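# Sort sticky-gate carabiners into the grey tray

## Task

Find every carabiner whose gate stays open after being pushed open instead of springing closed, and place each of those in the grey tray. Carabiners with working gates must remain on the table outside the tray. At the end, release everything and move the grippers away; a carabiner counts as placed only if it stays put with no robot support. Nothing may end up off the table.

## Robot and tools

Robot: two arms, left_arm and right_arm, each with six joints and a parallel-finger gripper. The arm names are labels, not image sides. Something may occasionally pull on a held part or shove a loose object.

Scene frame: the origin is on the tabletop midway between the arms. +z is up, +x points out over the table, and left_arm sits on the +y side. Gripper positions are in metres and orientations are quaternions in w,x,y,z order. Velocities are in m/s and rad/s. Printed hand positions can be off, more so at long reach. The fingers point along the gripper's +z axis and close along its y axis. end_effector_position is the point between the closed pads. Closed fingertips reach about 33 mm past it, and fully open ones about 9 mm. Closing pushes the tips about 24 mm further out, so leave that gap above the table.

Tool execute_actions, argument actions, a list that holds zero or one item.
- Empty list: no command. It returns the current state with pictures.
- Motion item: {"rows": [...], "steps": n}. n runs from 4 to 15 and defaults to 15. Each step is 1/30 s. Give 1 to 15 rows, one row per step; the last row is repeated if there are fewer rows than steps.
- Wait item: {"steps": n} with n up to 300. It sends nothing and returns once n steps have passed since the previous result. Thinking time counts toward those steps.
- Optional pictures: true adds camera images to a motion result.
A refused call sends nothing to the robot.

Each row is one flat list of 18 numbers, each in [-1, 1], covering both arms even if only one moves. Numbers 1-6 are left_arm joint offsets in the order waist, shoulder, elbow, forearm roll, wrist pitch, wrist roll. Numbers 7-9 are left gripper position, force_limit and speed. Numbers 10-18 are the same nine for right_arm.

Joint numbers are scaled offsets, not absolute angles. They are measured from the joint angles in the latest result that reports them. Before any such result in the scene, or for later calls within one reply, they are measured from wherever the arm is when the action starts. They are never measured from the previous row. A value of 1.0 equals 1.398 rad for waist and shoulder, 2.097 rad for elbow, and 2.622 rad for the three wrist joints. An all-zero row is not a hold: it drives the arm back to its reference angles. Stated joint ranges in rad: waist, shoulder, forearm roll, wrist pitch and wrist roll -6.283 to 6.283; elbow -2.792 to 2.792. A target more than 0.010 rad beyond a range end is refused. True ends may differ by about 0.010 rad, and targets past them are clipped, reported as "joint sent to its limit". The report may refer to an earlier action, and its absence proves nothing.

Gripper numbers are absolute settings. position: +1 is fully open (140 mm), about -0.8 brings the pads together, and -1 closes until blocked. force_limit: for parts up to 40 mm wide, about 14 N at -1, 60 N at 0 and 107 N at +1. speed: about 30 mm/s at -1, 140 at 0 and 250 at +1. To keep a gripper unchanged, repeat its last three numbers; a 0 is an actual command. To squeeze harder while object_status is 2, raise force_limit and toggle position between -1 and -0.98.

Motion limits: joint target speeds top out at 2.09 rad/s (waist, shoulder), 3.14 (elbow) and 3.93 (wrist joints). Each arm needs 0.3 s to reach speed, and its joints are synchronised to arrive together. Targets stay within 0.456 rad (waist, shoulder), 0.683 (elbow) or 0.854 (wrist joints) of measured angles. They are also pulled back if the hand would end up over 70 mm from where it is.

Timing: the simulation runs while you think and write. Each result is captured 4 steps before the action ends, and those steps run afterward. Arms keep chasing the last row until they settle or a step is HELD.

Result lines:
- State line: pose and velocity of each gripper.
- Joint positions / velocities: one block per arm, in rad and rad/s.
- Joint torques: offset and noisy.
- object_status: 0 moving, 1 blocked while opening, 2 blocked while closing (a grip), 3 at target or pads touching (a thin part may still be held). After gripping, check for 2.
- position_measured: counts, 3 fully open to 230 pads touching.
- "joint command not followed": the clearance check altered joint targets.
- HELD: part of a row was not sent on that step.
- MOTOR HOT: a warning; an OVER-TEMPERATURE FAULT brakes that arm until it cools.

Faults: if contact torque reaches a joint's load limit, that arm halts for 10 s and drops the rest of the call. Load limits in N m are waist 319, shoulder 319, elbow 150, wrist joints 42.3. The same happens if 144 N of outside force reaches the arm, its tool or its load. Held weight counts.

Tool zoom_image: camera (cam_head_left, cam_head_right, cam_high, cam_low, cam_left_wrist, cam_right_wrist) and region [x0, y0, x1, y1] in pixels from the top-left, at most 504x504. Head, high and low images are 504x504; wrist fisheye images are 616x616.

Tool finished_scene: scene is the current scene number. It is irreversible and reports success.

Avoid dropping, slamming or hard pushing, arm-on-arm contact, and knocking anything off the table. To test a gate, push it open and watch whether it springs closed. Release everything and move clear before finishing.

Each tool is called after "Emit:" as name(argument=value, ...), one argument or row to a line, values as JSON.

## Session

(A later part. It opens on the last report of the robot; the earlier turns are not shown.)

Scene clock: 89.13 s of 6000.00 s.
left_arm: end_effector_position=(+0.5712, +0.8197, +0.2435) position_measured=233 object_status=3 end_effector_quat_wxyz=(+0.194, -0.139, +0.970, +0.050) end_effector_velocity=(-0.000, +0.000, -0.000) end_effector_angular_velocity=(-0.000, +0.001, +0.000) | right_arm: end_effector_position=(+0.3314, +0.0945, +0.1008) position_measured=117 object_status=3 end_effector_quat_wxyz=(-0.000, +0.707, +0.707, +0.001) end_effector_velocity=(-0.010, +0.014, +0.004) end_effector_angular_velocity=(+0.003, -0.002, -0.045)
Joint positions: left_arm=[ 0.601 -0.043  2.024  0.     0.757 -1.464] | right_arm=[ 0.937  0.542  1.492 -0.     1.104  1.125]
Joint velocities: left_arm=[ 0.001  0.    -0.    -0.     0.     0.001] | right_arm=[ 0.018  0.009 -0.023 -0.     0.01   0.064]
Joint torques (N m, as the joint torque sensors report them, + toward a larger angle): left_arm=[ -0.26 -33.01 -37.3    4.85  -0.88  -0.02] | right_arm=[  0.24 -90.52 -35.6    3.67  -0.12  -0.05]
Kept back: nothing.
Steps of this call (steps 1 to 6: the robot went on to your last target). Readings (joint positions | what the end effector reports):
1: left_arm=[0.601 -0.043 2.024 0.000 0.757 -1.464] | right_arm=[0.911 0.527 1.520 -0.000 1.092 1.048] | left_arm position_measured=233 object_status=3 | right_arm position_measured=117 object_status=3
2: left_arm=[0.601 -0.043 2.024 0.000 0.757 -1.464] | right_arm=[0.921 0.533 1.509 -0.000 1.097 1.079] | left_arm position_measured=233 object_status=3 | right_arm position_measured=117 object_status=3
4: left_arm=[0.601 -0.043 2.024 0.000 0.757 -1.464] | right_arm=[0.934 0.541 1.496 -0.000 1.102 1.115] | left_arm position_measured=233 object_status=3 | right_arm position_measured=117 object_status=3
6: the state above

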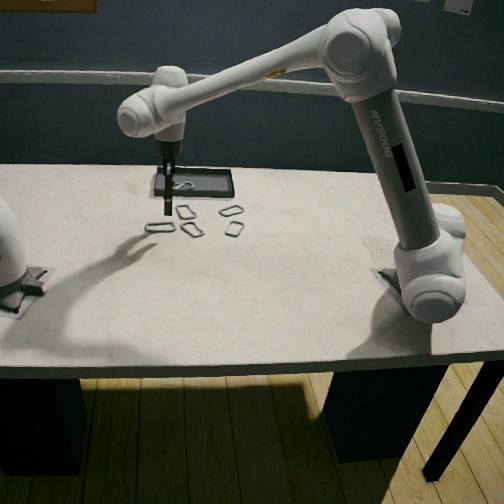

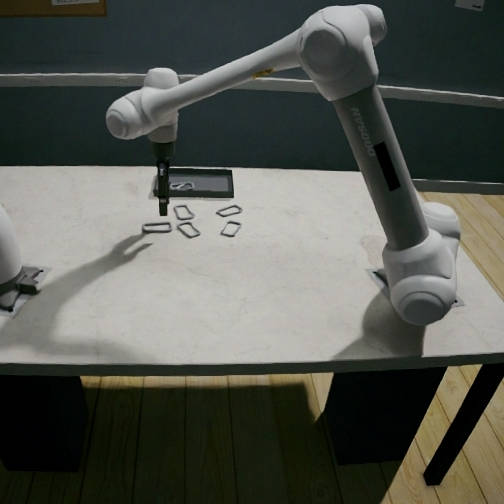

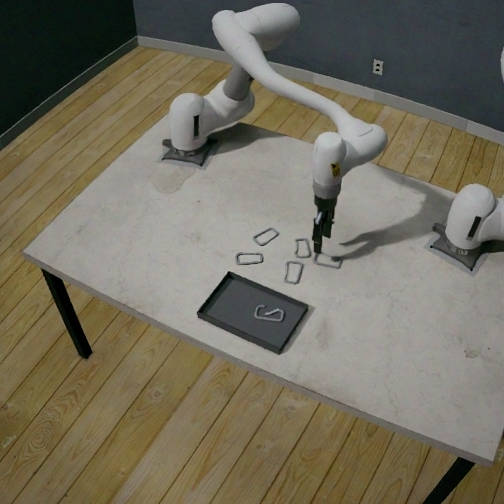

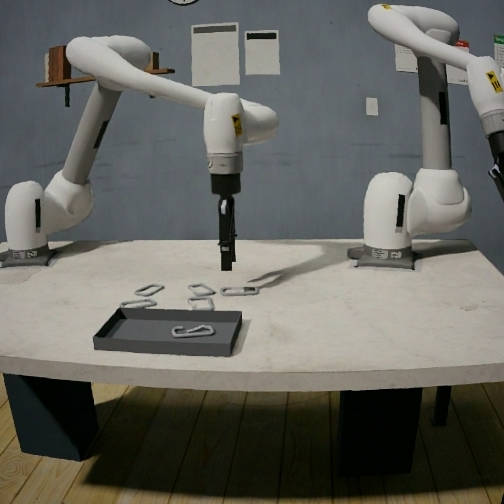

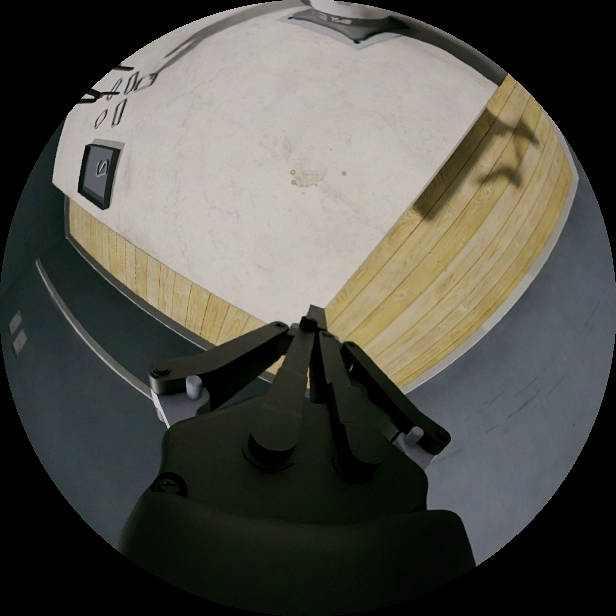

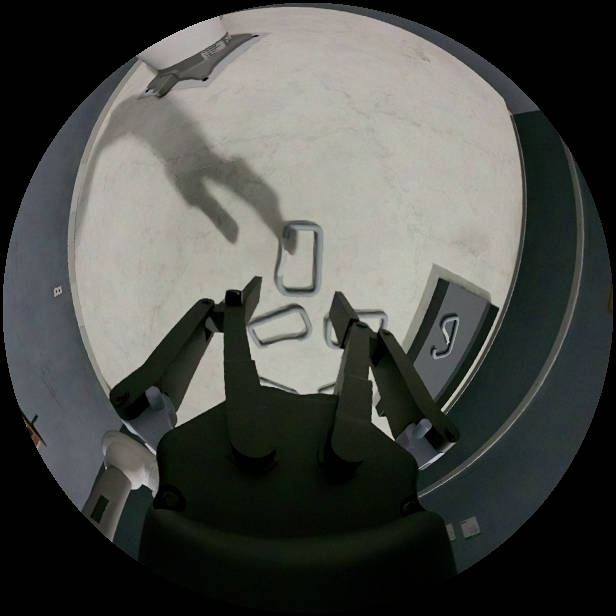

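Emit:
execute_actions(
  actions=[
    {"rows":[[0,0,0,0,0,0,-1,0,0,0.010,0.050,-0.0069,0,-0.0204,-0.028,0.1,-0.5,0]],"steps":15},
  ],
)

Emit:
execute_actions(
  actions=[
    {"steps":5},
  ],
  pictures=true,
)

Emit:
zoom_image(
  camera="cam_right_wrist",
  region=[200,200,400,400],
)

Scene clock: 89.83 s of 6000.00 s.
left_arm: end_effector_position=(+0.5712, +0.8197, +0.2435) position_measured=233 object_status=3 end_effector_quat_wxyz=(+0.194, -0.139, +0.970, +0.050) end_effector_velocity=(+0.000, -0.000, -0.000) end_effector_angular_velocity=(+0.000, +0.001, -0.003) | right_arm: end_effector_position=(+0.3296, +0.1178, +0.0505) position_measured=117 object_status=3 end_effector_quat_wxyz=(-0.000, +0.676, +0.737, +0.000) end_effector_velocity=(+0.000, +0.003, -0.007) end_effector_angular_velocity=(+0.001, -0.001, +0.014)
Joint positions: left_arm=[ 0.601 -0.043  2.024  0.     0.757 -1.464] | right_arm=[ 0.951  0.612  1.478 -0.     1.051  1.052]
Joint velocities: left_arm=[-0.001  0.001 -0.    -0.    -0.     0.002] | right_arm=[ 0.002  0.01  -0.002 -0.001 -0.009 -0.012]
Joint torques (N m, as the joint torque sensors report them, + toward a larger angle): left_arm=[  0.03 -32.24 -37.46   4.99  -0.82  -0.01] | right_arm=[  3.21 -98.65 -35.82   4.11  -0.04  -0.24]
Steps of this call (steps 1 to 10: the robot went on to your last target; steps 11 to 21: the first 11 steps of this action). Readings (joint positions | what the end effector reports):
11: left_arm=[0.601 -0.043 2.024 0.000 0.757 -1.464] | right_arm=[0.939 0.543 1.491 -0.000 1.105 1.129] | left_arm position_measured=233 object_status=3 | right_arm position_measured=117 object_status=3
12: left_arm=[0.601 -0.043 2.024 0.000 0.757 -1.464] | right_arm=[0.939 0.547 1.490 0.000 1.102 1.125] | left_arm position_measured=233 object_status=3 | right_arm position_measured=117 object_status=3
14: left_arm=[0.601 -0.043 2.024 0.000 0.757 -1.464] | right_arm=[0.944 0.574 1.485 0.000 1.080 1.094] | left_arm position_measured=233 object_status=3 | right_arm position_measured=117 object_status=3
18: left_arm=[0.601 -0.043 2.024 0.000 0.757 -1.464] | right_arm=[0.951 0.609 1.479 0.000 1.053 1.056] | left_arm position_measured=233 object_status=3 | right_arm position_measured=117 object_status=3
21: the state above

Scene clock: 90.00 s of 6000.00 s.
left_arm: end_effector_position=(+0.5712, +0.8197, +0.2435) position_measured=233 object_status=3 end_effector_quat_wxyz=(+0.194, -0.139, +0.970, +0.050) end_effector_velocity=(+0.000, -0.000, +0.000) end_effector_angular_velocity=(+0.001, -0.000, -0.002) | right_arm: end_effector_position=(+0.3296, +0.1180, +0.0500) position_measured=117 object_status=3 end_effector_quat_wxyz=(-0.000, +0.675, +0.738, +0.000) end_effector_velocity=(+0.000, +0.001, -0.001) end_effector_angular_velocity=(+0.000, -0.000, +0.001)
Joint positions: left_arm=[ 0.601 -0.043  2.024  0.     0.757 -1.464] | right_arm=[ 0.951  0.612  1.478 -0.     1.051  1.052]
Joint velocities: left_arm=[-0.    -0.     0.    -0.    -0.     0.002] | right_arm=[ 0.     0.001 -0.001 -0.    -0.001 -0.001]
Joint torques (N m, as the joint torque sensors report them, + toward a larger angle): left_arm=[ -0.21 -32.82 -37.45   4.84  -0.79   0.  ] | right_arm=[  3.88 -98.05 -34.5    3.76   0.01  -0.04]
Kept back: nothing.
Steps of this call (steps 1 to 4: the last 4 steps of your previous action; step 5: the robot went on to your last target). Readings (joint positions | what the end effector reports):
1: left_arm=[0.601 -0.043 2.024 0.000 0.757 -1.464] | right_arm=[0.951 0.612 1.478 -0.000 1.051 1.052] | left_arm position_measured=233 object_status=3 | right_arm position_measured=117 object_status=3
2: left_arm=[0.601 -0.043 2.024 0.000 0.757 -1.464] | right_arm=[0.951 0.612 1.478 -0.000 1.051 1.052] | left_arm position_measured=233 object_status=3 | right_arm position_measured=117 object_status=3
4: left_arm=[0.601 -0.043 2.024 0.000 0.757 -1.464] | right_arm=[0.951 0.612 1.478 -0.000 1.051 1.052] | left_arm position_measured=233 object_status=3 | right_arm position_measured=117 object_status=3
5: the state above

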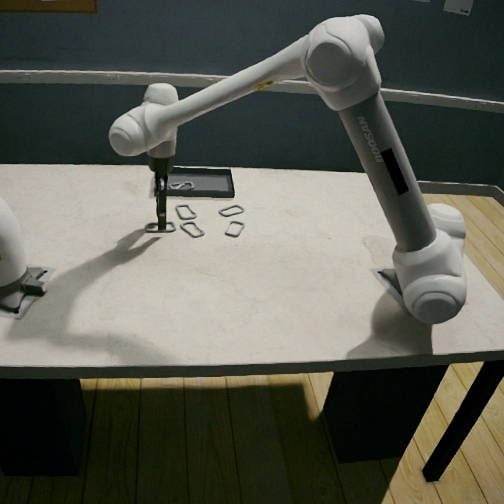

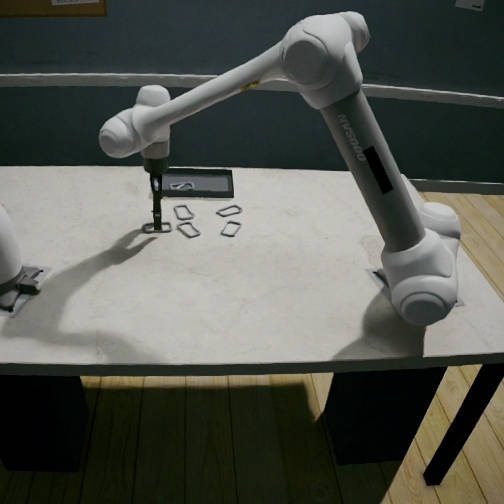

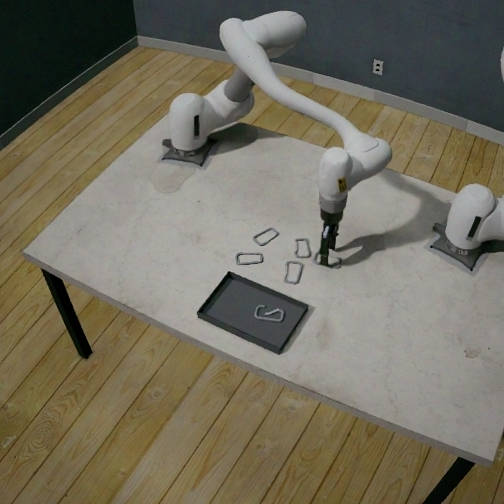

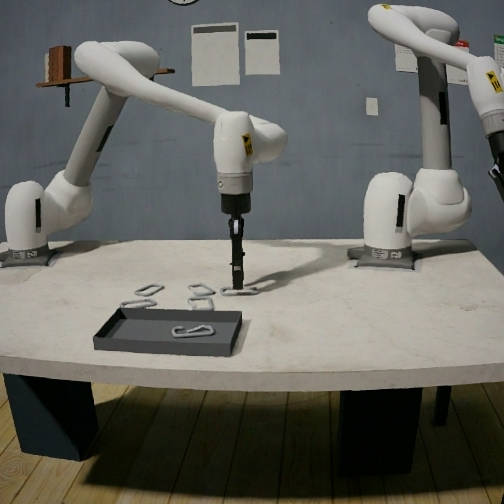

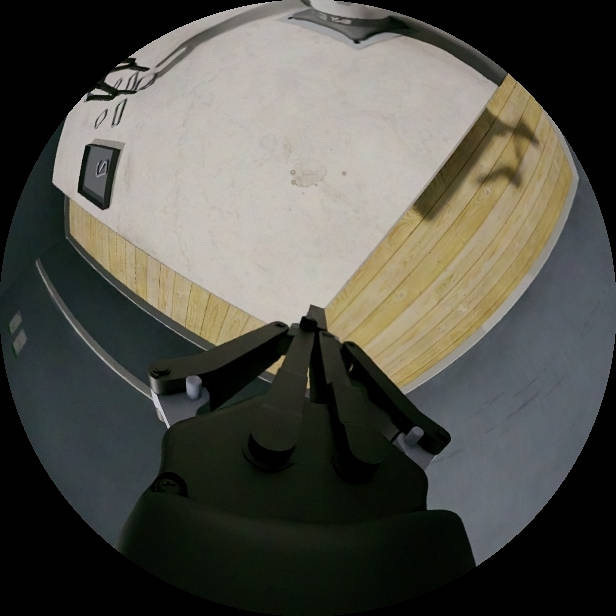

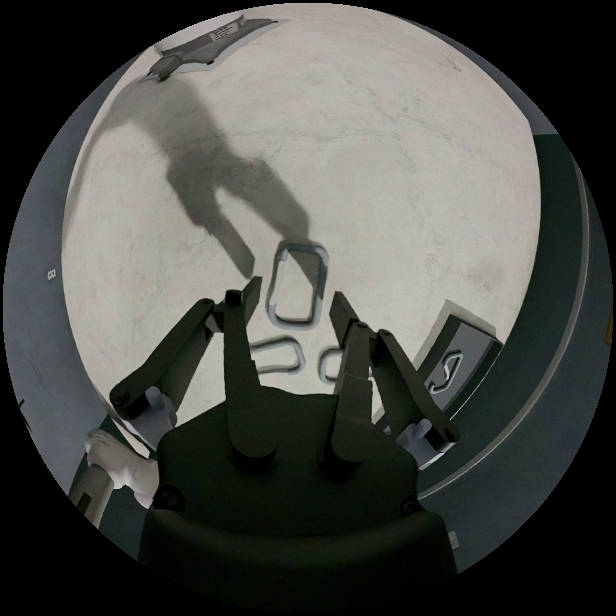

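Region (200, 200, 400, 400) of cam_right_wrist's 616x616 image, scaled by 2.520, with more detail than that image has.

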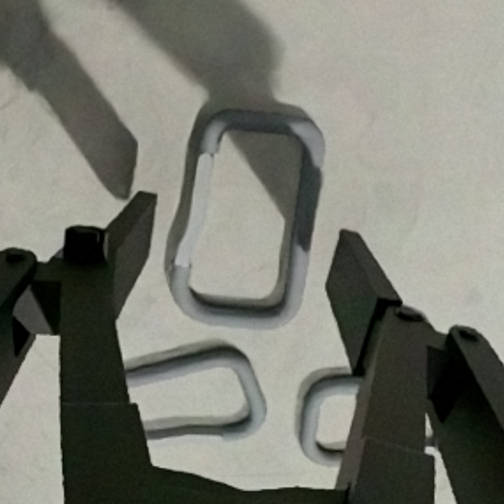

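Emit:
execute_actions(
  actions=[
    {"rows":[[0,0,0,0,0,0,-1,0,0,0.002,0.0127,0.0016,0,-0.0083,0.001,0.1,-0.5,0]],"steps":15},
  ],
)

Emit:
execute_actions(
  actions=[
    {"steps":5},
  ],
  pictures=true,
)

Emit:
zoom_image(
  camera="cam_right_wrist",
  region=[200,200,400,400],
)

Scene clock: 90.53 s of 6000.00 s.
left_arm: end_effector_position=(+0.5712, +0.8197, +0.2435) position_measured=233 object_status=3 end_effector_quat_wxyz=(+0.194, -0.139, +0.970, +0.050) end_effector_velocity=(-0.000, +0.000, -0.000) end_effector_angular_velocity=(+0.001, +0.001, -0.002) | right_arm: end_effector_position=(+0.3288, +0.1218, +0.0336) position_measured=117 object_status=3 end_effector_quat_wxyz=(-0.000, +0.675, +0.738, +0.001) end_effector_velocity=(-0.000, +0.000, -0.003) end_effector_angular_velocity=(-0.000, -0.001, +0.002)
Joint positions: left_arm=[ 0.601 -0.043  2.024  0.     0.757 -1.464] | right_arm=[ 0.954  0.63   1.481 -0.     1.029  1.054]
Joint velocities: left_arm=[0.    0.    0.    0.001 0.    0.002] | right_arm=[ 0.001  0.003  0.001 -0.001 -0.004 -0.001]
Joint torques (N m, as the joint torque sensors report them, + toward a larger angle): left_arm=[  0.28 -32.63 -37.49   4.87  -0.93   0.06] | right_arm=[  3.04 -97.23 -35.     3.92  -0.23  -0.3 ]
Steps of this call (steps 1 to 5: the robot went on to your last target; steps 6 to 16: the first 11 steps of this action). Readings (joint positions | what the end effector reports):
6: left_arm=[0.601 -0.043 2.024 0.000 0.757 -1.464] | right_arm=[0.951 0.612 1.478 -0.000 1.050 1.052] | left_arm position_measured=233 object_status=3 | right_arm position_measured=117 object_status=3
7: left_arm=[0.601 -0.043 2.024 0.000 0.757 -1.464] | right_arm=[0.952 0.615 1.478 -0.000 1.047 1.052] | left_arm position_measured=233 object_status=3 | right_arm position_measured=117 object_status=3
9: left_arm=[0.601 -0.043 2.024 0.000 0.757 -1.464] | right_arm=[0.953 0.625 1.480 -0.000 1.036 1.053] | left_arm position_measured=233 object_status=3 | right_arm position_measured=117 object_status=3
13: left_arm=[0.601 -0.043 2.024 0.000 0.757 -1.464] | right_arm=[0.954 0.629 1.481 -0.000 1.030 1.054] | left_arm position_measured=233 object_status=3 | right_arm position_measured=117 object_status=3
16: the state above

Scene clock: 90.70 s of 6000.00 s.
left_arm: end_effector_position=(+0.5712, +0.8197, +0.2435) position_measured=233 object_status=3 end_effector_quat_wxyz=(+0.194, -0.139, +0.970, +0.050) end_effector_velocity=(-0.000, +0.001, +0.001) end_effector_angular_velocity=(+0.002, -0.001, -0.000) | right_arm: end_effector_position=(+0.3288, +0.1218, +0.0334) position_measured=117 object_status=3 end_effector_quat_wxyz=(-0.000, +0.675, +0.738, +0.001) end_effector_velocity=(+0.000, +0.000, -0.001) end_effector_angular_velocity=(-0.001, -0.000, +0.000)
Joint positions: left_arm=[ 0.601 -0.043  2.024  0.     0.757 -1.464] | right_arm=[ 0.954  0.63   1.481 -0.     1.029  1.054]
Joint velocities: left_arm=[ 0.001 -0.001 -0.     0.001 -0.     0.   ] | right_arm=[-0.     0.002 -0.001 -0.001 -0.    -0.   ]
Joint torques (N m, as the joint torque sensors report them, + toward a larger angle): left_arm=[ -0.76 -32.56 -37.25   4.85  -0.76  -0.03] | right_arm=[  2.74 -97.66 -33.74   3.8   -0.03  -0.22]
Kept back: nothing.
Steps of this call (steps 1 to 4: the last 4 steps of your previous action; step 5: the robot went on to your last target). Readings (joint positions | what the end effector reports):
1: left_arm=[0.601 -0.043 2.024 0.000 0.757 -1.464] | right_arm=[0.954 0.630 1.481 -0.000 1.029 1.054] | left_arm position_measured=233 object_status=3 | right_arm position_measured=117 object_status=3
2: left_arm=[0.601 -0.043 2.024 0.000 0.757 -1.464] | right_arm=[0.954 0.630 1.481 -0.000 1.029 1.054] | left_arm position_measured=233 object_status=3 | right_arm position_measured=117 object_status=3
4: left_arm=[0.601 -0.043 2.024 0.000 0.757 -1.464] | right_arm=[0.954 0.630 1.481 -0.000 1.029 1.054] | left_arm position_measured=233 object_status=3 | right_arm position_measured=117 object_status=3
5: the state above

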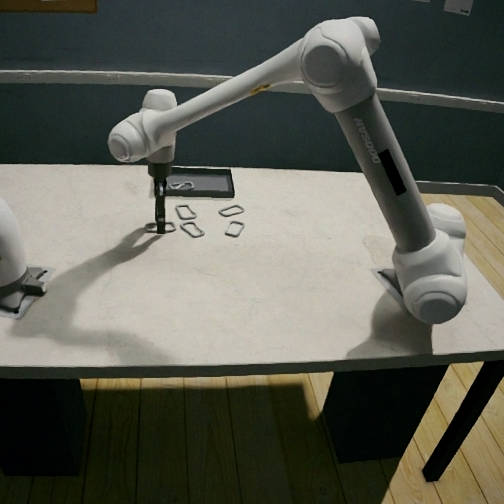

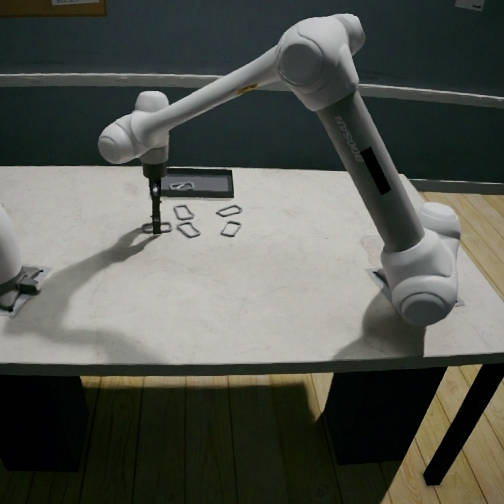

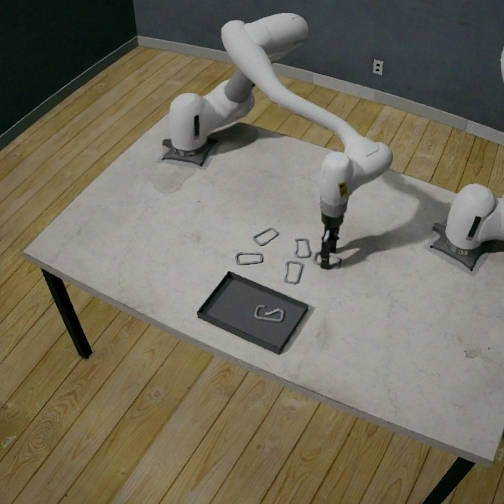

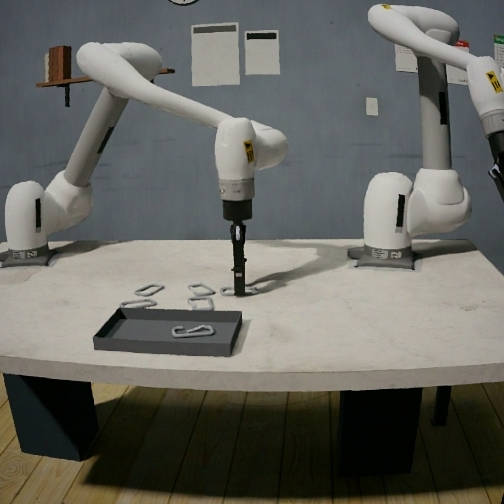

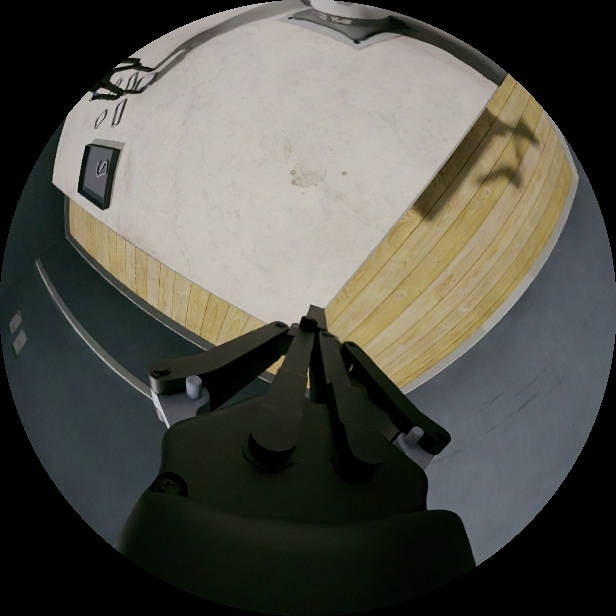

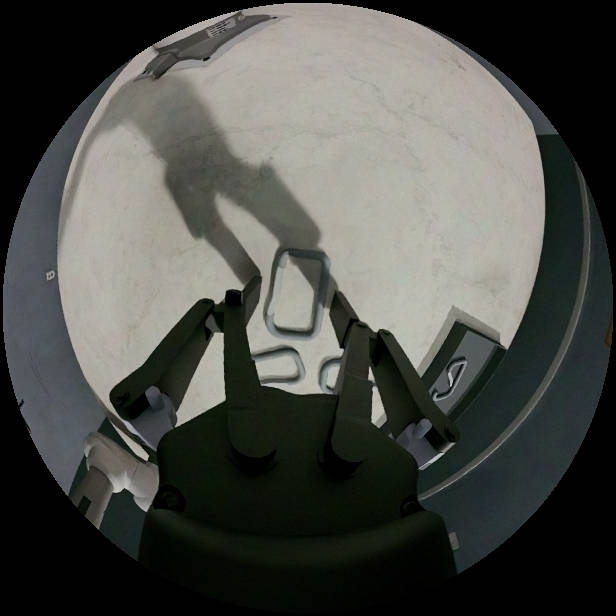

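Region (200, 200, 400, 400) of cam_right_wrist's 616x616 image, scaled by 2.520, with more detail than that image has.

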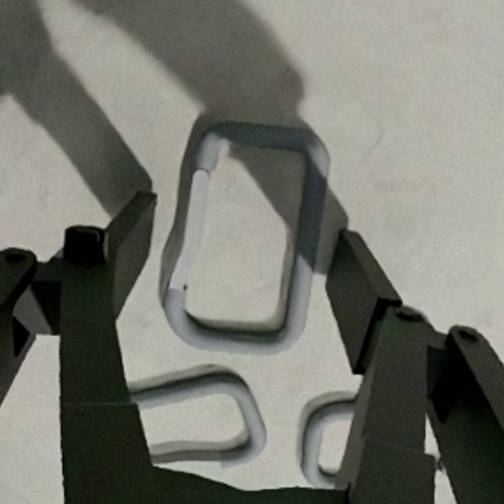

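Emit:
execute_actions(
  actions=[
    {"rows":[[0,0,0,0,0,0,-1,0,0,0,-0.001,-0.0005,0,0.001,0,-0.25,-0.7,-0.3]],"steps":15},
  ],
)

Emit:
execute_actions(
  actions=[
    {"steps":10},
  ],
)

Scene clock: 91.17 s of 6000.00 s.
left_arm: end_effector_position=(+0.5712, +0.8197, +0.2435) position_measured=233 object_status=3 end_effector_quat_wxyz=(+0.194, -0.139, +0.970, +0.050) end_effector_velocity=(+0.000, +0.000, -0.002) end_effector_angular_velocity=(-0.002, +0.002, +0.001) | right_arm: end_effector_position=(+0.3288, +0.1218, +0.0350) position_measured=156 object_status=0 end_effector_quat_wxyz=(-0.000, +0.675, +0.738, +0.001) end_effector_velocity=(-0.001, -0.001, -0.001) end_effector_angular_velocity=(-0.002, +0.001, -0.001)
Joint positions: left_arm=[ 0.601 -0.043  2.024  0.     0.757 -1.464] | right_arm=[ 0.954  0.629  1.48  -0.     1.031  1.054]
Joint velocities: left_arm=[ 0.     0.003  0.    -0.    -0.    -0.001] | right_arm=[0.    0.    0.001 0.001 0.001 0.001]
Joint torques (N m, as the joint torque sensors report them, + toward a larger angle): left_arm=[ -0.08 -33.01 -37.41   4.91  -0.82   0.02] | right_arm=[  2.75 -91.09 -28.61   4.51   0.48  -0.23]
Steps of this call (steps 1 to 3: the robot went on to your last target; steps 4 to 14: the first 11 steps of this action). Readings (joint positions | what the end effector reports):
4: left_arm=[0.601 -0.043 2.024 0.000 0.757 -1.464] | right_arm=[0.954 0.630 1.481 -0.000 1.029 1.054] | left_arm position_measured=233 object_status=3 | right_arm position_measured=117 object_status=0
5: left_arm=[0.601 -0.043 2.024 0.000 0.757 -1.464] | right_arm=[0.954 0.630 1.481 -0.000 1.029 1.054] | left_arm position_measured=233 object_status=3 | right_arm position_measured=119 object_status=0
7: left_arm=[0.601 -0.043 2.024 0.000 0.757 -1.464] | right_arm=[0.954 0.630 1.481 -0.000 1.030 1.054] | left_arm position_measured=233 object_status=3 | right_arm position_measured=130 object_status=0
11: left_arm=[0.601 -0.043 2.024 0.000 0.757 -1.464] | right_arm=[0.954 0.629 1.480 -0.000 1.031 1.054] | left_arm position_measured=233 object_status=3 | right_arm position_measured=153 object_status=0
14: the state above

Scene clock: 91.50 s of 6000.00 s.
left_arm: end_effector_position=(+0.5712, +0.8197, +0.2435) position_measured=233 object_status=3 end_effector_quat_wxyz=(+0.194, -0.139, +0.970, +0.050) end_effector_velocity=(-0.000, -0.000, +0.000) end_effector_angular_velocity=(-0.001, -0.001, +0.002) | right_arm: end_effector_position=(+0.3288, +0.1218, +0.0351) position_measured=156 object_status=2 end_effector_quat_wxyz=(-0.000, +0.675, +0.738, +0.001) end_effector_velocity=(+0.000, -0.000, -0.000) end_effector_angular_velocity=(-0.000, +0.000, -0.001)
Joint positions: left_arm=[ 0.601 -0.043  2.024  0.     0.757 -1.464] | right_arm=[ 0.954  0.629  1.48  -0.     1.031  1.054]
Joint velocities: left_arm=[ 0.    -0.001  0.    -0.001  0.    -0.001] | right_arm=[-0.001 -0.     0.     0.    -0.    -0.   ]
Joint torques (N m, as the joint torque sensors report them, + toward a larger angle): left_arm=[  0.07 -32.43 -37.08   4.85  -0.84   0.02] | right_arm=[  3.9  -93.21 -29.87   4.24   0.36  -0.28]
Kept back: nothing.
Steps of this call (steps 1 to 4: the last 4 steps of your previous action; steps 5 to 10: the robot went on to your last target). Readings (joint positions | what the end effector reports):
1: left_arm=[0.601 -0.043 2.024 0.000 0.757 -1.464] | right_arm=[0.954 0.629 1.480 -0.000 1.031 1.054] | left_arm position_measured=233 object_status=3 | right_arm position_measured=156 object_status=0
2: left_arm=[0.601 -0.043 2.024 0.000 0.757 -1.464] | right_arm=[0.954 0.629 1.480 -0.000 1.031 1.054] | left_arm position_measured=233 object_status=3 | right_arm position_measured=156 object_status=0
4: left_arm=[0.601 -0.043 2.024 0.000 0.757 -1.464] | right_arm=[0.954 0.629 1.480 -0.000 1.031 1.054] | left_arm position_measured=233 object_status=3 | right_arm position_measured=156 object_status=2
8: left_arm=[0.601 -0.043 2.024 0.000 0.757 -1.464] | right_arm=[0.954 0.629 1.480 -0.000 1.031 1.054] | left_arm position_measured=233 object_status=3 | right_arm position_measured=156 object_status=2
10: the state above

Raise 5 mm, then close.

Emit:
execute_actions(
  actions=[
    {"rows":[[0,0,0,0,0,0,-1,0,0,0,-0.004,-0.0018,0,0.0037,0,-0.25,-0.7,-0.3],[0,0,0,0,0,0,-1,0,0,0,-0.004,-0.0018,0,0.0037,0,-0.25,-0.7,-0.3],[0,0,0,0,0,0,-1,0,0,0,-0.004,-0.0018,0,0.0037,0,-0.25,-0.7,-0.3],[0,0,0,0,0,0,-1,0,0,0,-0.004,-0.0018,0,0.0037,0,-0.25,-0.7,-0.3],[0,0,0,0,0,0,-1,0,0,0,-0.004,-0.0018,0,0.0037,0,-0.25,-0.7,-0.3],[0,0,0,0,0,0,-1,0,0,0,-0.004,-0.0018,0,0.0037,0,-0.25,-0.7,-0.3],[0,0,0,0,0,0,-1,0,0,0,-0.004,-0.0018,0,0.0037,0,-0.42,-0.3,-0.5]],"steps":15},
  ],
)

Emit:
execute_actions(
  actions=[
    {"steps":12},
  ],
  pictures=true,
)

Emit:
zoom_image(
  camera="cam_right_wrist",
  region=[200,200,400,400],
)

Scene clock: 92.13 s of 6000.00 s.
left_arm: end_effector_position=(+0.5712, +0.8197, +0.2435) position_measured=233 object_status=3 end_effector_quat_wxyz=(+0.194, -0.139, +0.970, +0.050) end_effector_velocity=(+0.000, +0.000, -0.001) end_effector_angular_velocity=(-0.001, +0.001, +0.001) | right_arm: end_effector_position=(+0.3287, +0.1215, +0.0415) position_measured=175 object_status=0 end_effector_quat_wxyz=(-0.000, +0.675, +0.738, +0.001) end_effector_velocity=(+0.000, +0.000, +0.001) end_effector_angular_velocity=(+0.000, -0.000, +0.000)
Joint positions: left_arm=[ 0.601 -0.043  2.024  0.     0.757 -1.464] | right_arm=[ 0.954  0.623  1.476 -0.     1.041  1.054]
Joint velocities: left_arm=[ 0.     0.001  0.     0.    -0.    -0.001] | right_arm=[-0.    -0.001 -0.001 -0.     0.001 -0.001]
Joint torques (N m, as the joint torque sensors report them, + toward a larger angle): left_arm=[ -0.92 -32.38 -37.2    4.87  -0.91  -0.03] | right_arm=[   4.18 -100.57  -34.21    4.02   -0.28   -0.32]
Steps of this call (steps 1 to 8: the robot went on to your last target; steps 9 to 19: the first 11 steps of this action). Readings (joint positions | what the end effector reports):
9: left_arm=[0.601 -0.043 2.024 0.000 0.757 -1.464] | right_arm=[0.954 0.629 1.480 -0.000 1.032 1.054] | left_arm position_measured=233 object_status=3 | right_arm position_measured=156 object_status=2
10: left_arm=[0.601 -0.043 2.024 0.000 0.757 -1.464] | right_arm=[0.954 0.627 1.480 -0.000 1.034 1.054] | left_arm position_measured=233 object_status=3 | right_arm position_measured=156 object_status=2
12: left_arm=[0.601 -0.043 2.024 0.000 0.757 -1.464] | right_arm=[0.954 0.625 1.478 -0.000 1.038 1.054] | left_arm position_measured=233 object_status=3 | right_arm position_measured=157 object_status=2
16: left_arm=[0.601 -0.043 2.024 0.000 0.757 -1.464] | right_arm=[0.954 0.623 1.477 -0.000 1.041 1.054] | left_arm position_measured=233 object_status=3 | right_arm position_measured=162 object_status=0
19: the state above

Scene clock: 92.53 s of 6000.00 s.
left_arm: end_effector_position=(+0.5712, +0.8197, +0.2435) position_measured=233 object_status=3 end_effector_quat_wxyz=(+0.194, -0.139, +0.970, +0.050) end_effector_velocity=(+0.000, -0.001, -0.000) end_effector_angular_velocity=(-0.001, -0.000, -0.000) | right_arm: end_effector_position=(+0.3287, +0.1216, +0.0416) position_measured=178 object_status=2 end_effector_quat_wxyz=(-0.000, +0.675, +0.738, +0.001) end_effector_velocity=(+0.000, +0.000, -0.001) end_effector_angular_velocity=(-0.001, +0.000, -0.002)
Joint positions: left_arm=[ 0.601 -0.043  2.024  0.     0.757 -1.464] | right_arm=[ 0.954  0.623  1.476 -0.     1.041  1.054]
Joint velocities: left_arm=[-0.001  0.    -0.    -0.     0.    -0.001] | right_arm=[ 0.     0.002 -0.    -0.    -0.001  0.002]
Joint torques (N m, as the joint torque sensors report them, + toward a larger angle): left_arm=[  0.27 -32.29 -37.06   4.78  -0.94  -0.03] | right_arm=[  2.48 -96.57 -34.45   4.02   0.08  -0.49]
Kept back: nothing.
Steps of this call (steps 1 to 4: the last 4 steps of your previous action; steps 5 to 12: the robot went on to your last target). Readings (joint positions | what the end effector reports):
1: left_arm=[0.601 -0.043 2.024 0.000 0.757 -1.464] | right_arm=[0.954 0.623 1.476 -0.000 1.041 1.054] | left_arm position_measured=233 object_status=3 | right_arm position_measured=178 object_status=0
2: left_arm=[0.601 -0.043 2.024 0.000 0.757 -1.464] | right_arm=[0.954 0.623 1.476 -0.000 1.041 1.054] | left_arm position_measured=233 object_status=3 | right_arm position_measured=178 object_status=0
4: left_arm=[0.601 -0.043 2.024 0.000 0.757 -1.464] | right_arm=[0.954 0.623 1.476 -0.000 1.041 1.054] | left_arm position_measured=233 object_status=3 | right_arm position_measured=178 object_status=0
8: left_arm=[0.601 -0.043 2.024 0.000 0.757 -1.464] | right_arm=[0.954 0.623 1.476 -0.000 1.041 1.054] | left_arm position_measured=233 object_status=3 | right_arm position_measured=178 object_status=2
12: the state above

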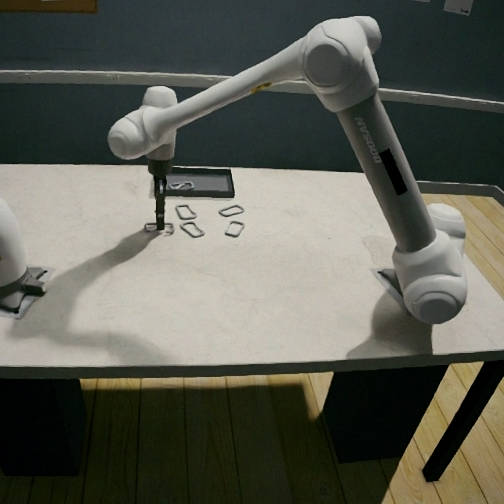

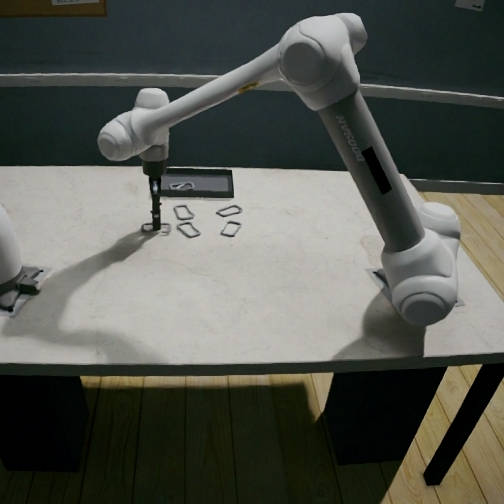

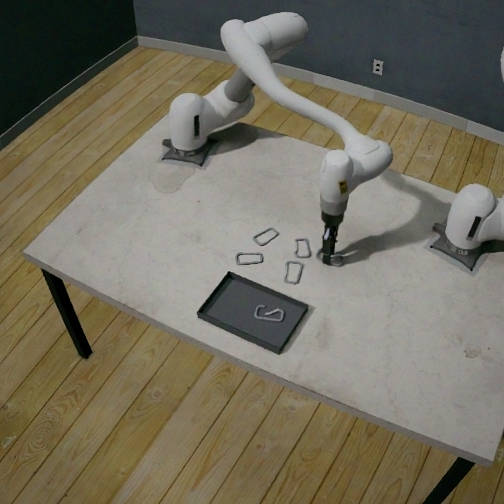

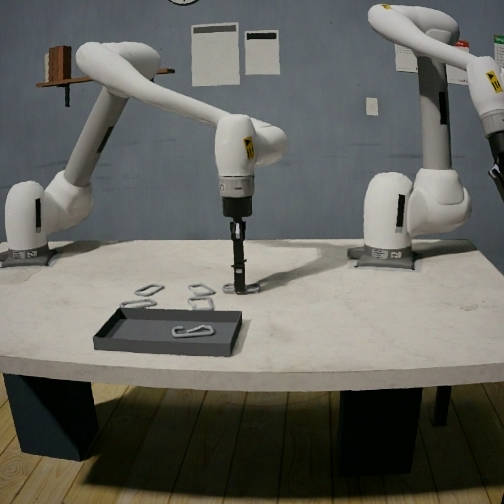

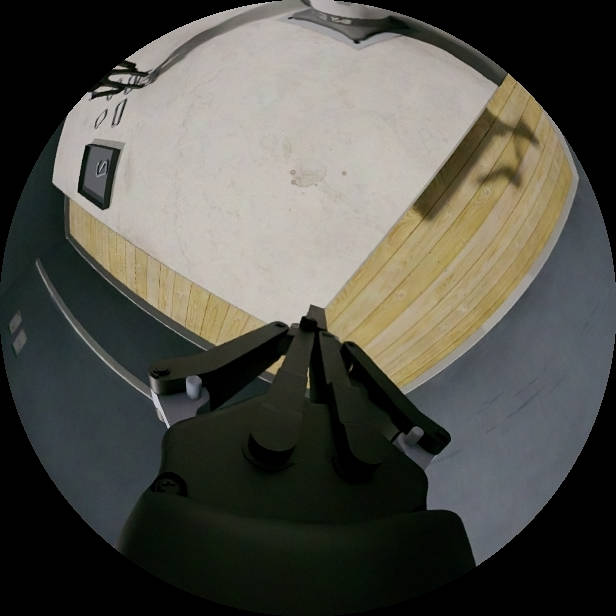

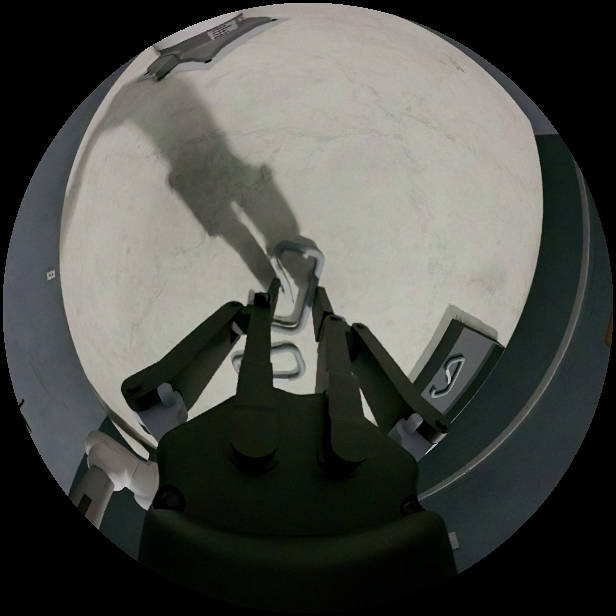

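Region (200, 200, 400, 400) of cam_right_wrist's 616x616 image, scaled by 2.520, with more detail than that image has.

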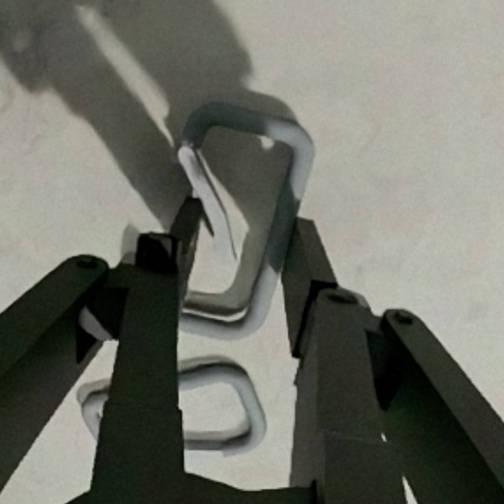

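Gate open. Release slowly.

Emit:
execute_actions(
  actions=[
    {"rows":[[0,0,0,0,0,0,-1,0,0,0,0,0,0,0,0,0.1,-0.5,-0.4]],"steps":15},
  ],
)

Emit:
execute_actions(
  actions=[
    {"steps":15},
  ],
  pictures=true,
)

Emit:
zoom_image(
  camera="cam_right_wrist",
  region=[200,200,400,400],
)

Scene clock: 93.07 s of 6000.00 s.
left_arm: end_effector_position=(+0.5712, +0.8197, +0.2435) position_measured=233 object_status=3 end_effector_quat_wxyz=(+0.194, -0.139, +0.970, +0.050) end_effector_velocity=(+0.000, +0.000, -0.001) end_effector_angular_velocity=(+0.000, +0.001, -0.001) | right_arm: end_effector_position=(+0.3287, +0.1216, +0.0416) position_measured=129 object_status=0 end_effector_quat_wxyz=(-0.000, +0.675, +0.738, +0.001) end_effector_velocity=(-0.000, -0.000, +0.001) end_effector_angular_velocity=(+0.000, -0.001, +0.001)
Joint positions: left_arm=[ 0.601 -0.043  2.024  0.     0.757 -1.464] | right_arm=[ 0.954  0.623  1.476 -0.     1.041  1.054]
Joint velocities: left_arm=[-0.     0.001  0.     0.     0.     0.   ] | right_arm=[ 0.    -0.001  0.001 -0.001  0.    -0.   ]
Joint torques (N m, as the joint torque sensors report them, + toward a larger angle): left_arm=[  0.15 -32.96 -37.63   4.89  -0.74  -0.02] | right_arm=[  2.58 -98.37 -34.07   3.68  -0.2   -0.4 ]
Steps of this call (steps 1 to 5: the robot went on to your last target; steps 6 to 16: the first 11 steps of this action). Readings (joint positions | what the end effector reports):
6: left_arm=[0.601 -0.043 2.024 0.000 0.757 -1.464] | right_arm=[0.954 0.623 1.476 -0.000 1.041 1.054] | left_arm position_measured=233 object_status=3 | right_arm position_measured=178 object_status=0
7: left_arm=[0.601 -0.043 2.024 0.000 0.757 -1.464] | right_arm=[0.954 0.623 1.476 -0.000 1.041 1.054] | left_arm position_measured=233 object_status=3 | right_arm position_measured=178 object_status=0
9: left_arm=[0.601 -0.043 2.024 0.000 0.757 -1.464] | right_arm=[0.954 0.623 1.476 -0.000 1.041 1.054] | left_arm position_measured=233 object_status=3 | right_arm position_measured=166 object_status=0
13: left_arm=[0.601 -0.043 2.024 0.000 0.757 -1.464] | right_arm=[0.954 0.623 1.476 -0.000 1.041 1.054] | left_arm position_measured=233 object_status=3 | right_arm position_measured=145 object_status=0
16: the state above

Scene clock: 93.57 s of 6000.00 s.
left_arm: end_effector_position=(+0.5712, +0.8197, +0.2435) position_measured=233 object_status=3 end_effector_quat_wxyz=(+0.194, -0.139, +0.970, +0.050) end_effector_velocity=(+0.000, -0.000, +0.000) end_effector_angular_velocity=(+0.001, +0.000, -0.003) | right_arm: end_effector_position=(+0.3287, +0.1216, +0.0416) position_measured=117 object_status=3 end_effector_quat_wxyz=(-0.000, +0.675, +0.738, +0.001) end_effector_velocity=(-0.000, -0.000, +0.000) end_effector_angular_velocity=(+0.000, +0.000, -0.000)
Joint positions: left_arm=[ 0.601 -0.043  2.024  0.     0.757 -1.464] | right_arm=[ 0.954  0.623  1.476 -0.     1.041  1.054]
Joint velocities: left_arm=[-0.001 -0.001  0.     0.001 -0.     0.002] | right_arm=[-0.    -0.001  0.001  0.    -0.    -0.   ]
Joint torques (N m, as the joint torque sensors report them, + toward a larger angle): left_arm=[ -0.06 -33.12 -37.6    4.82  -0.82   0.05] | right_arm=[  4.2  -95.96 -35.17   4.02  -0.01  -0.21]
Kept back: nothing.
Steps of this call (steps 1 to 4: the last 4 steps of your previous action; steps 5 to 15: the robot went on to your last target). Readings (joint positions | what the end effector reports):
1: left_arm=[0.601 -0.043 2.024 0.000 0.757 -1.464] | right_arm=[0.954 0.623 1.476 -0.000 1.041 1.054] | left_arm position_measured=233 object_status=3 | right_arm position_measured=124 object_status=0
2: left_arm=[0.601 -0.043 2.024 0.000 0.757 -1.464] | right_arm=[0.954 0.623 1.476 -0.000 1.041 1.054] | left_arm position_measured=233 object_status=3 | right_arm position_measured=119 object_status=0
4: left_arm=[0.601 -0.043 2.024 0.000 0.757 -1.464] | right_arm=[0.954 0.623 1.476 -0.000 1.041 1.054] | left_arm position_measured=233 object_status=3 | right_arm position_measured=117 object_status=0
8: left_arm=[0.601 -0.043 2.024 0.000 0.757 -1.464] | right_arm=[0.954 0.623 1.476 -0.000 1.041 1.054] | left_arm position_measured=233 object_status=3 | right_arm position_measured=117 object_status=3
15: the state above
All arms were judged still, so your last target was given up. Only a new action makes them travel on or press farther. Fingers that are still opening or closing keep moving.

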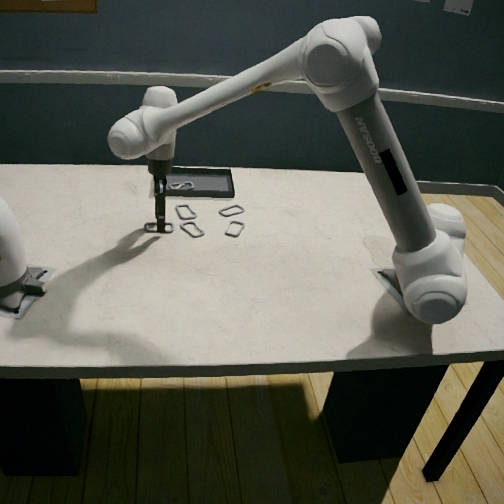

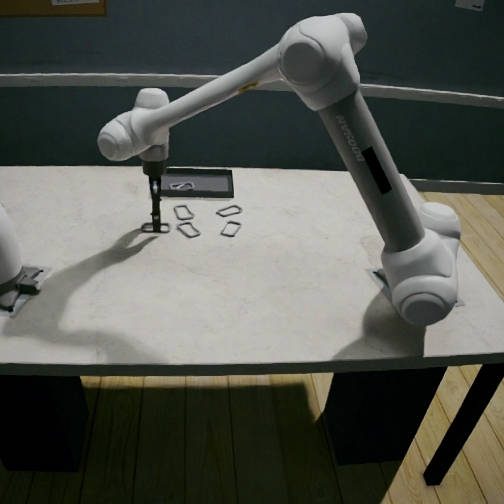

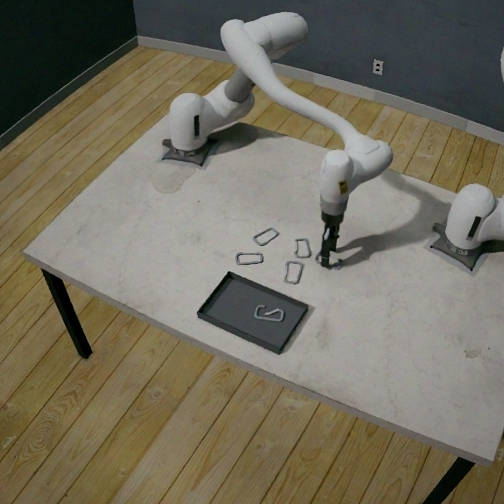

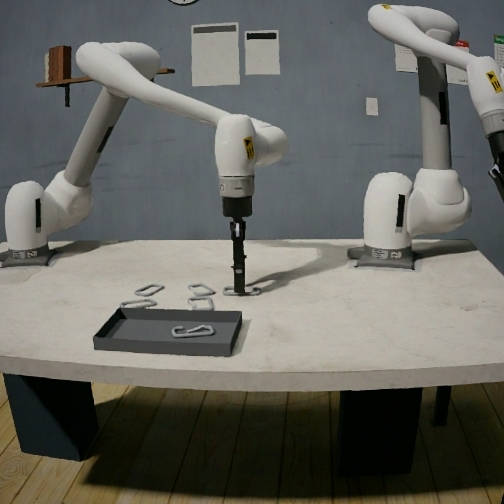

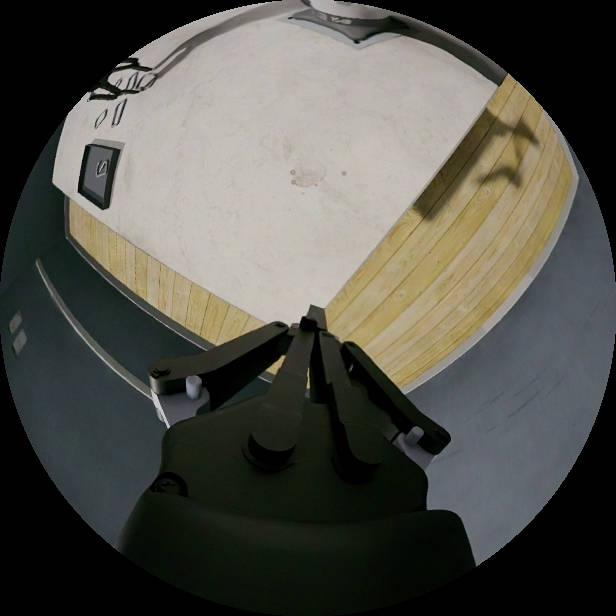

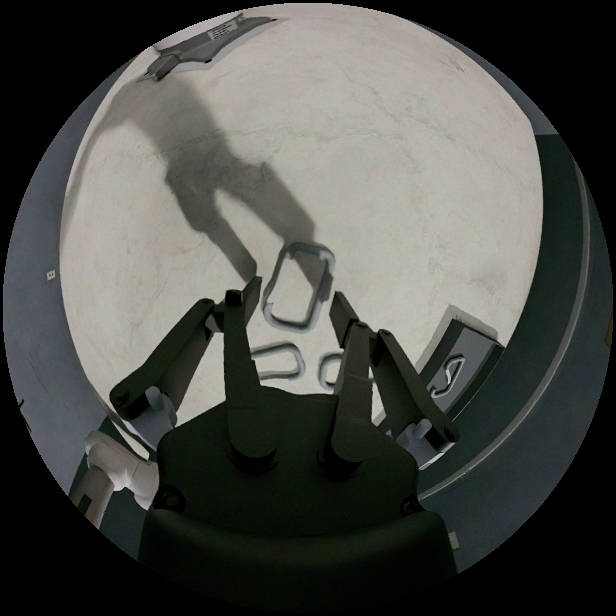

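Region (200, 200, 400, 400) of cam_right_wrist's 616x616 image, scaled by 2.520, with more detail than that image has.

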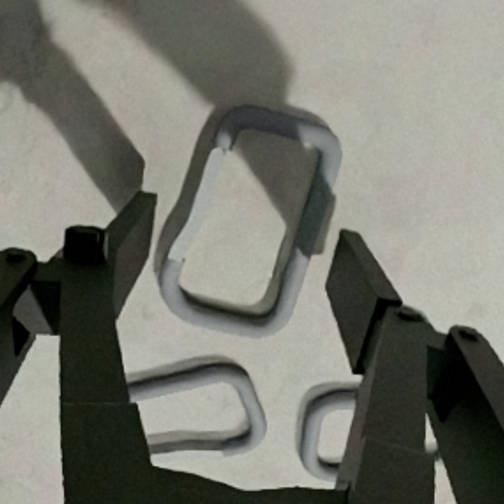

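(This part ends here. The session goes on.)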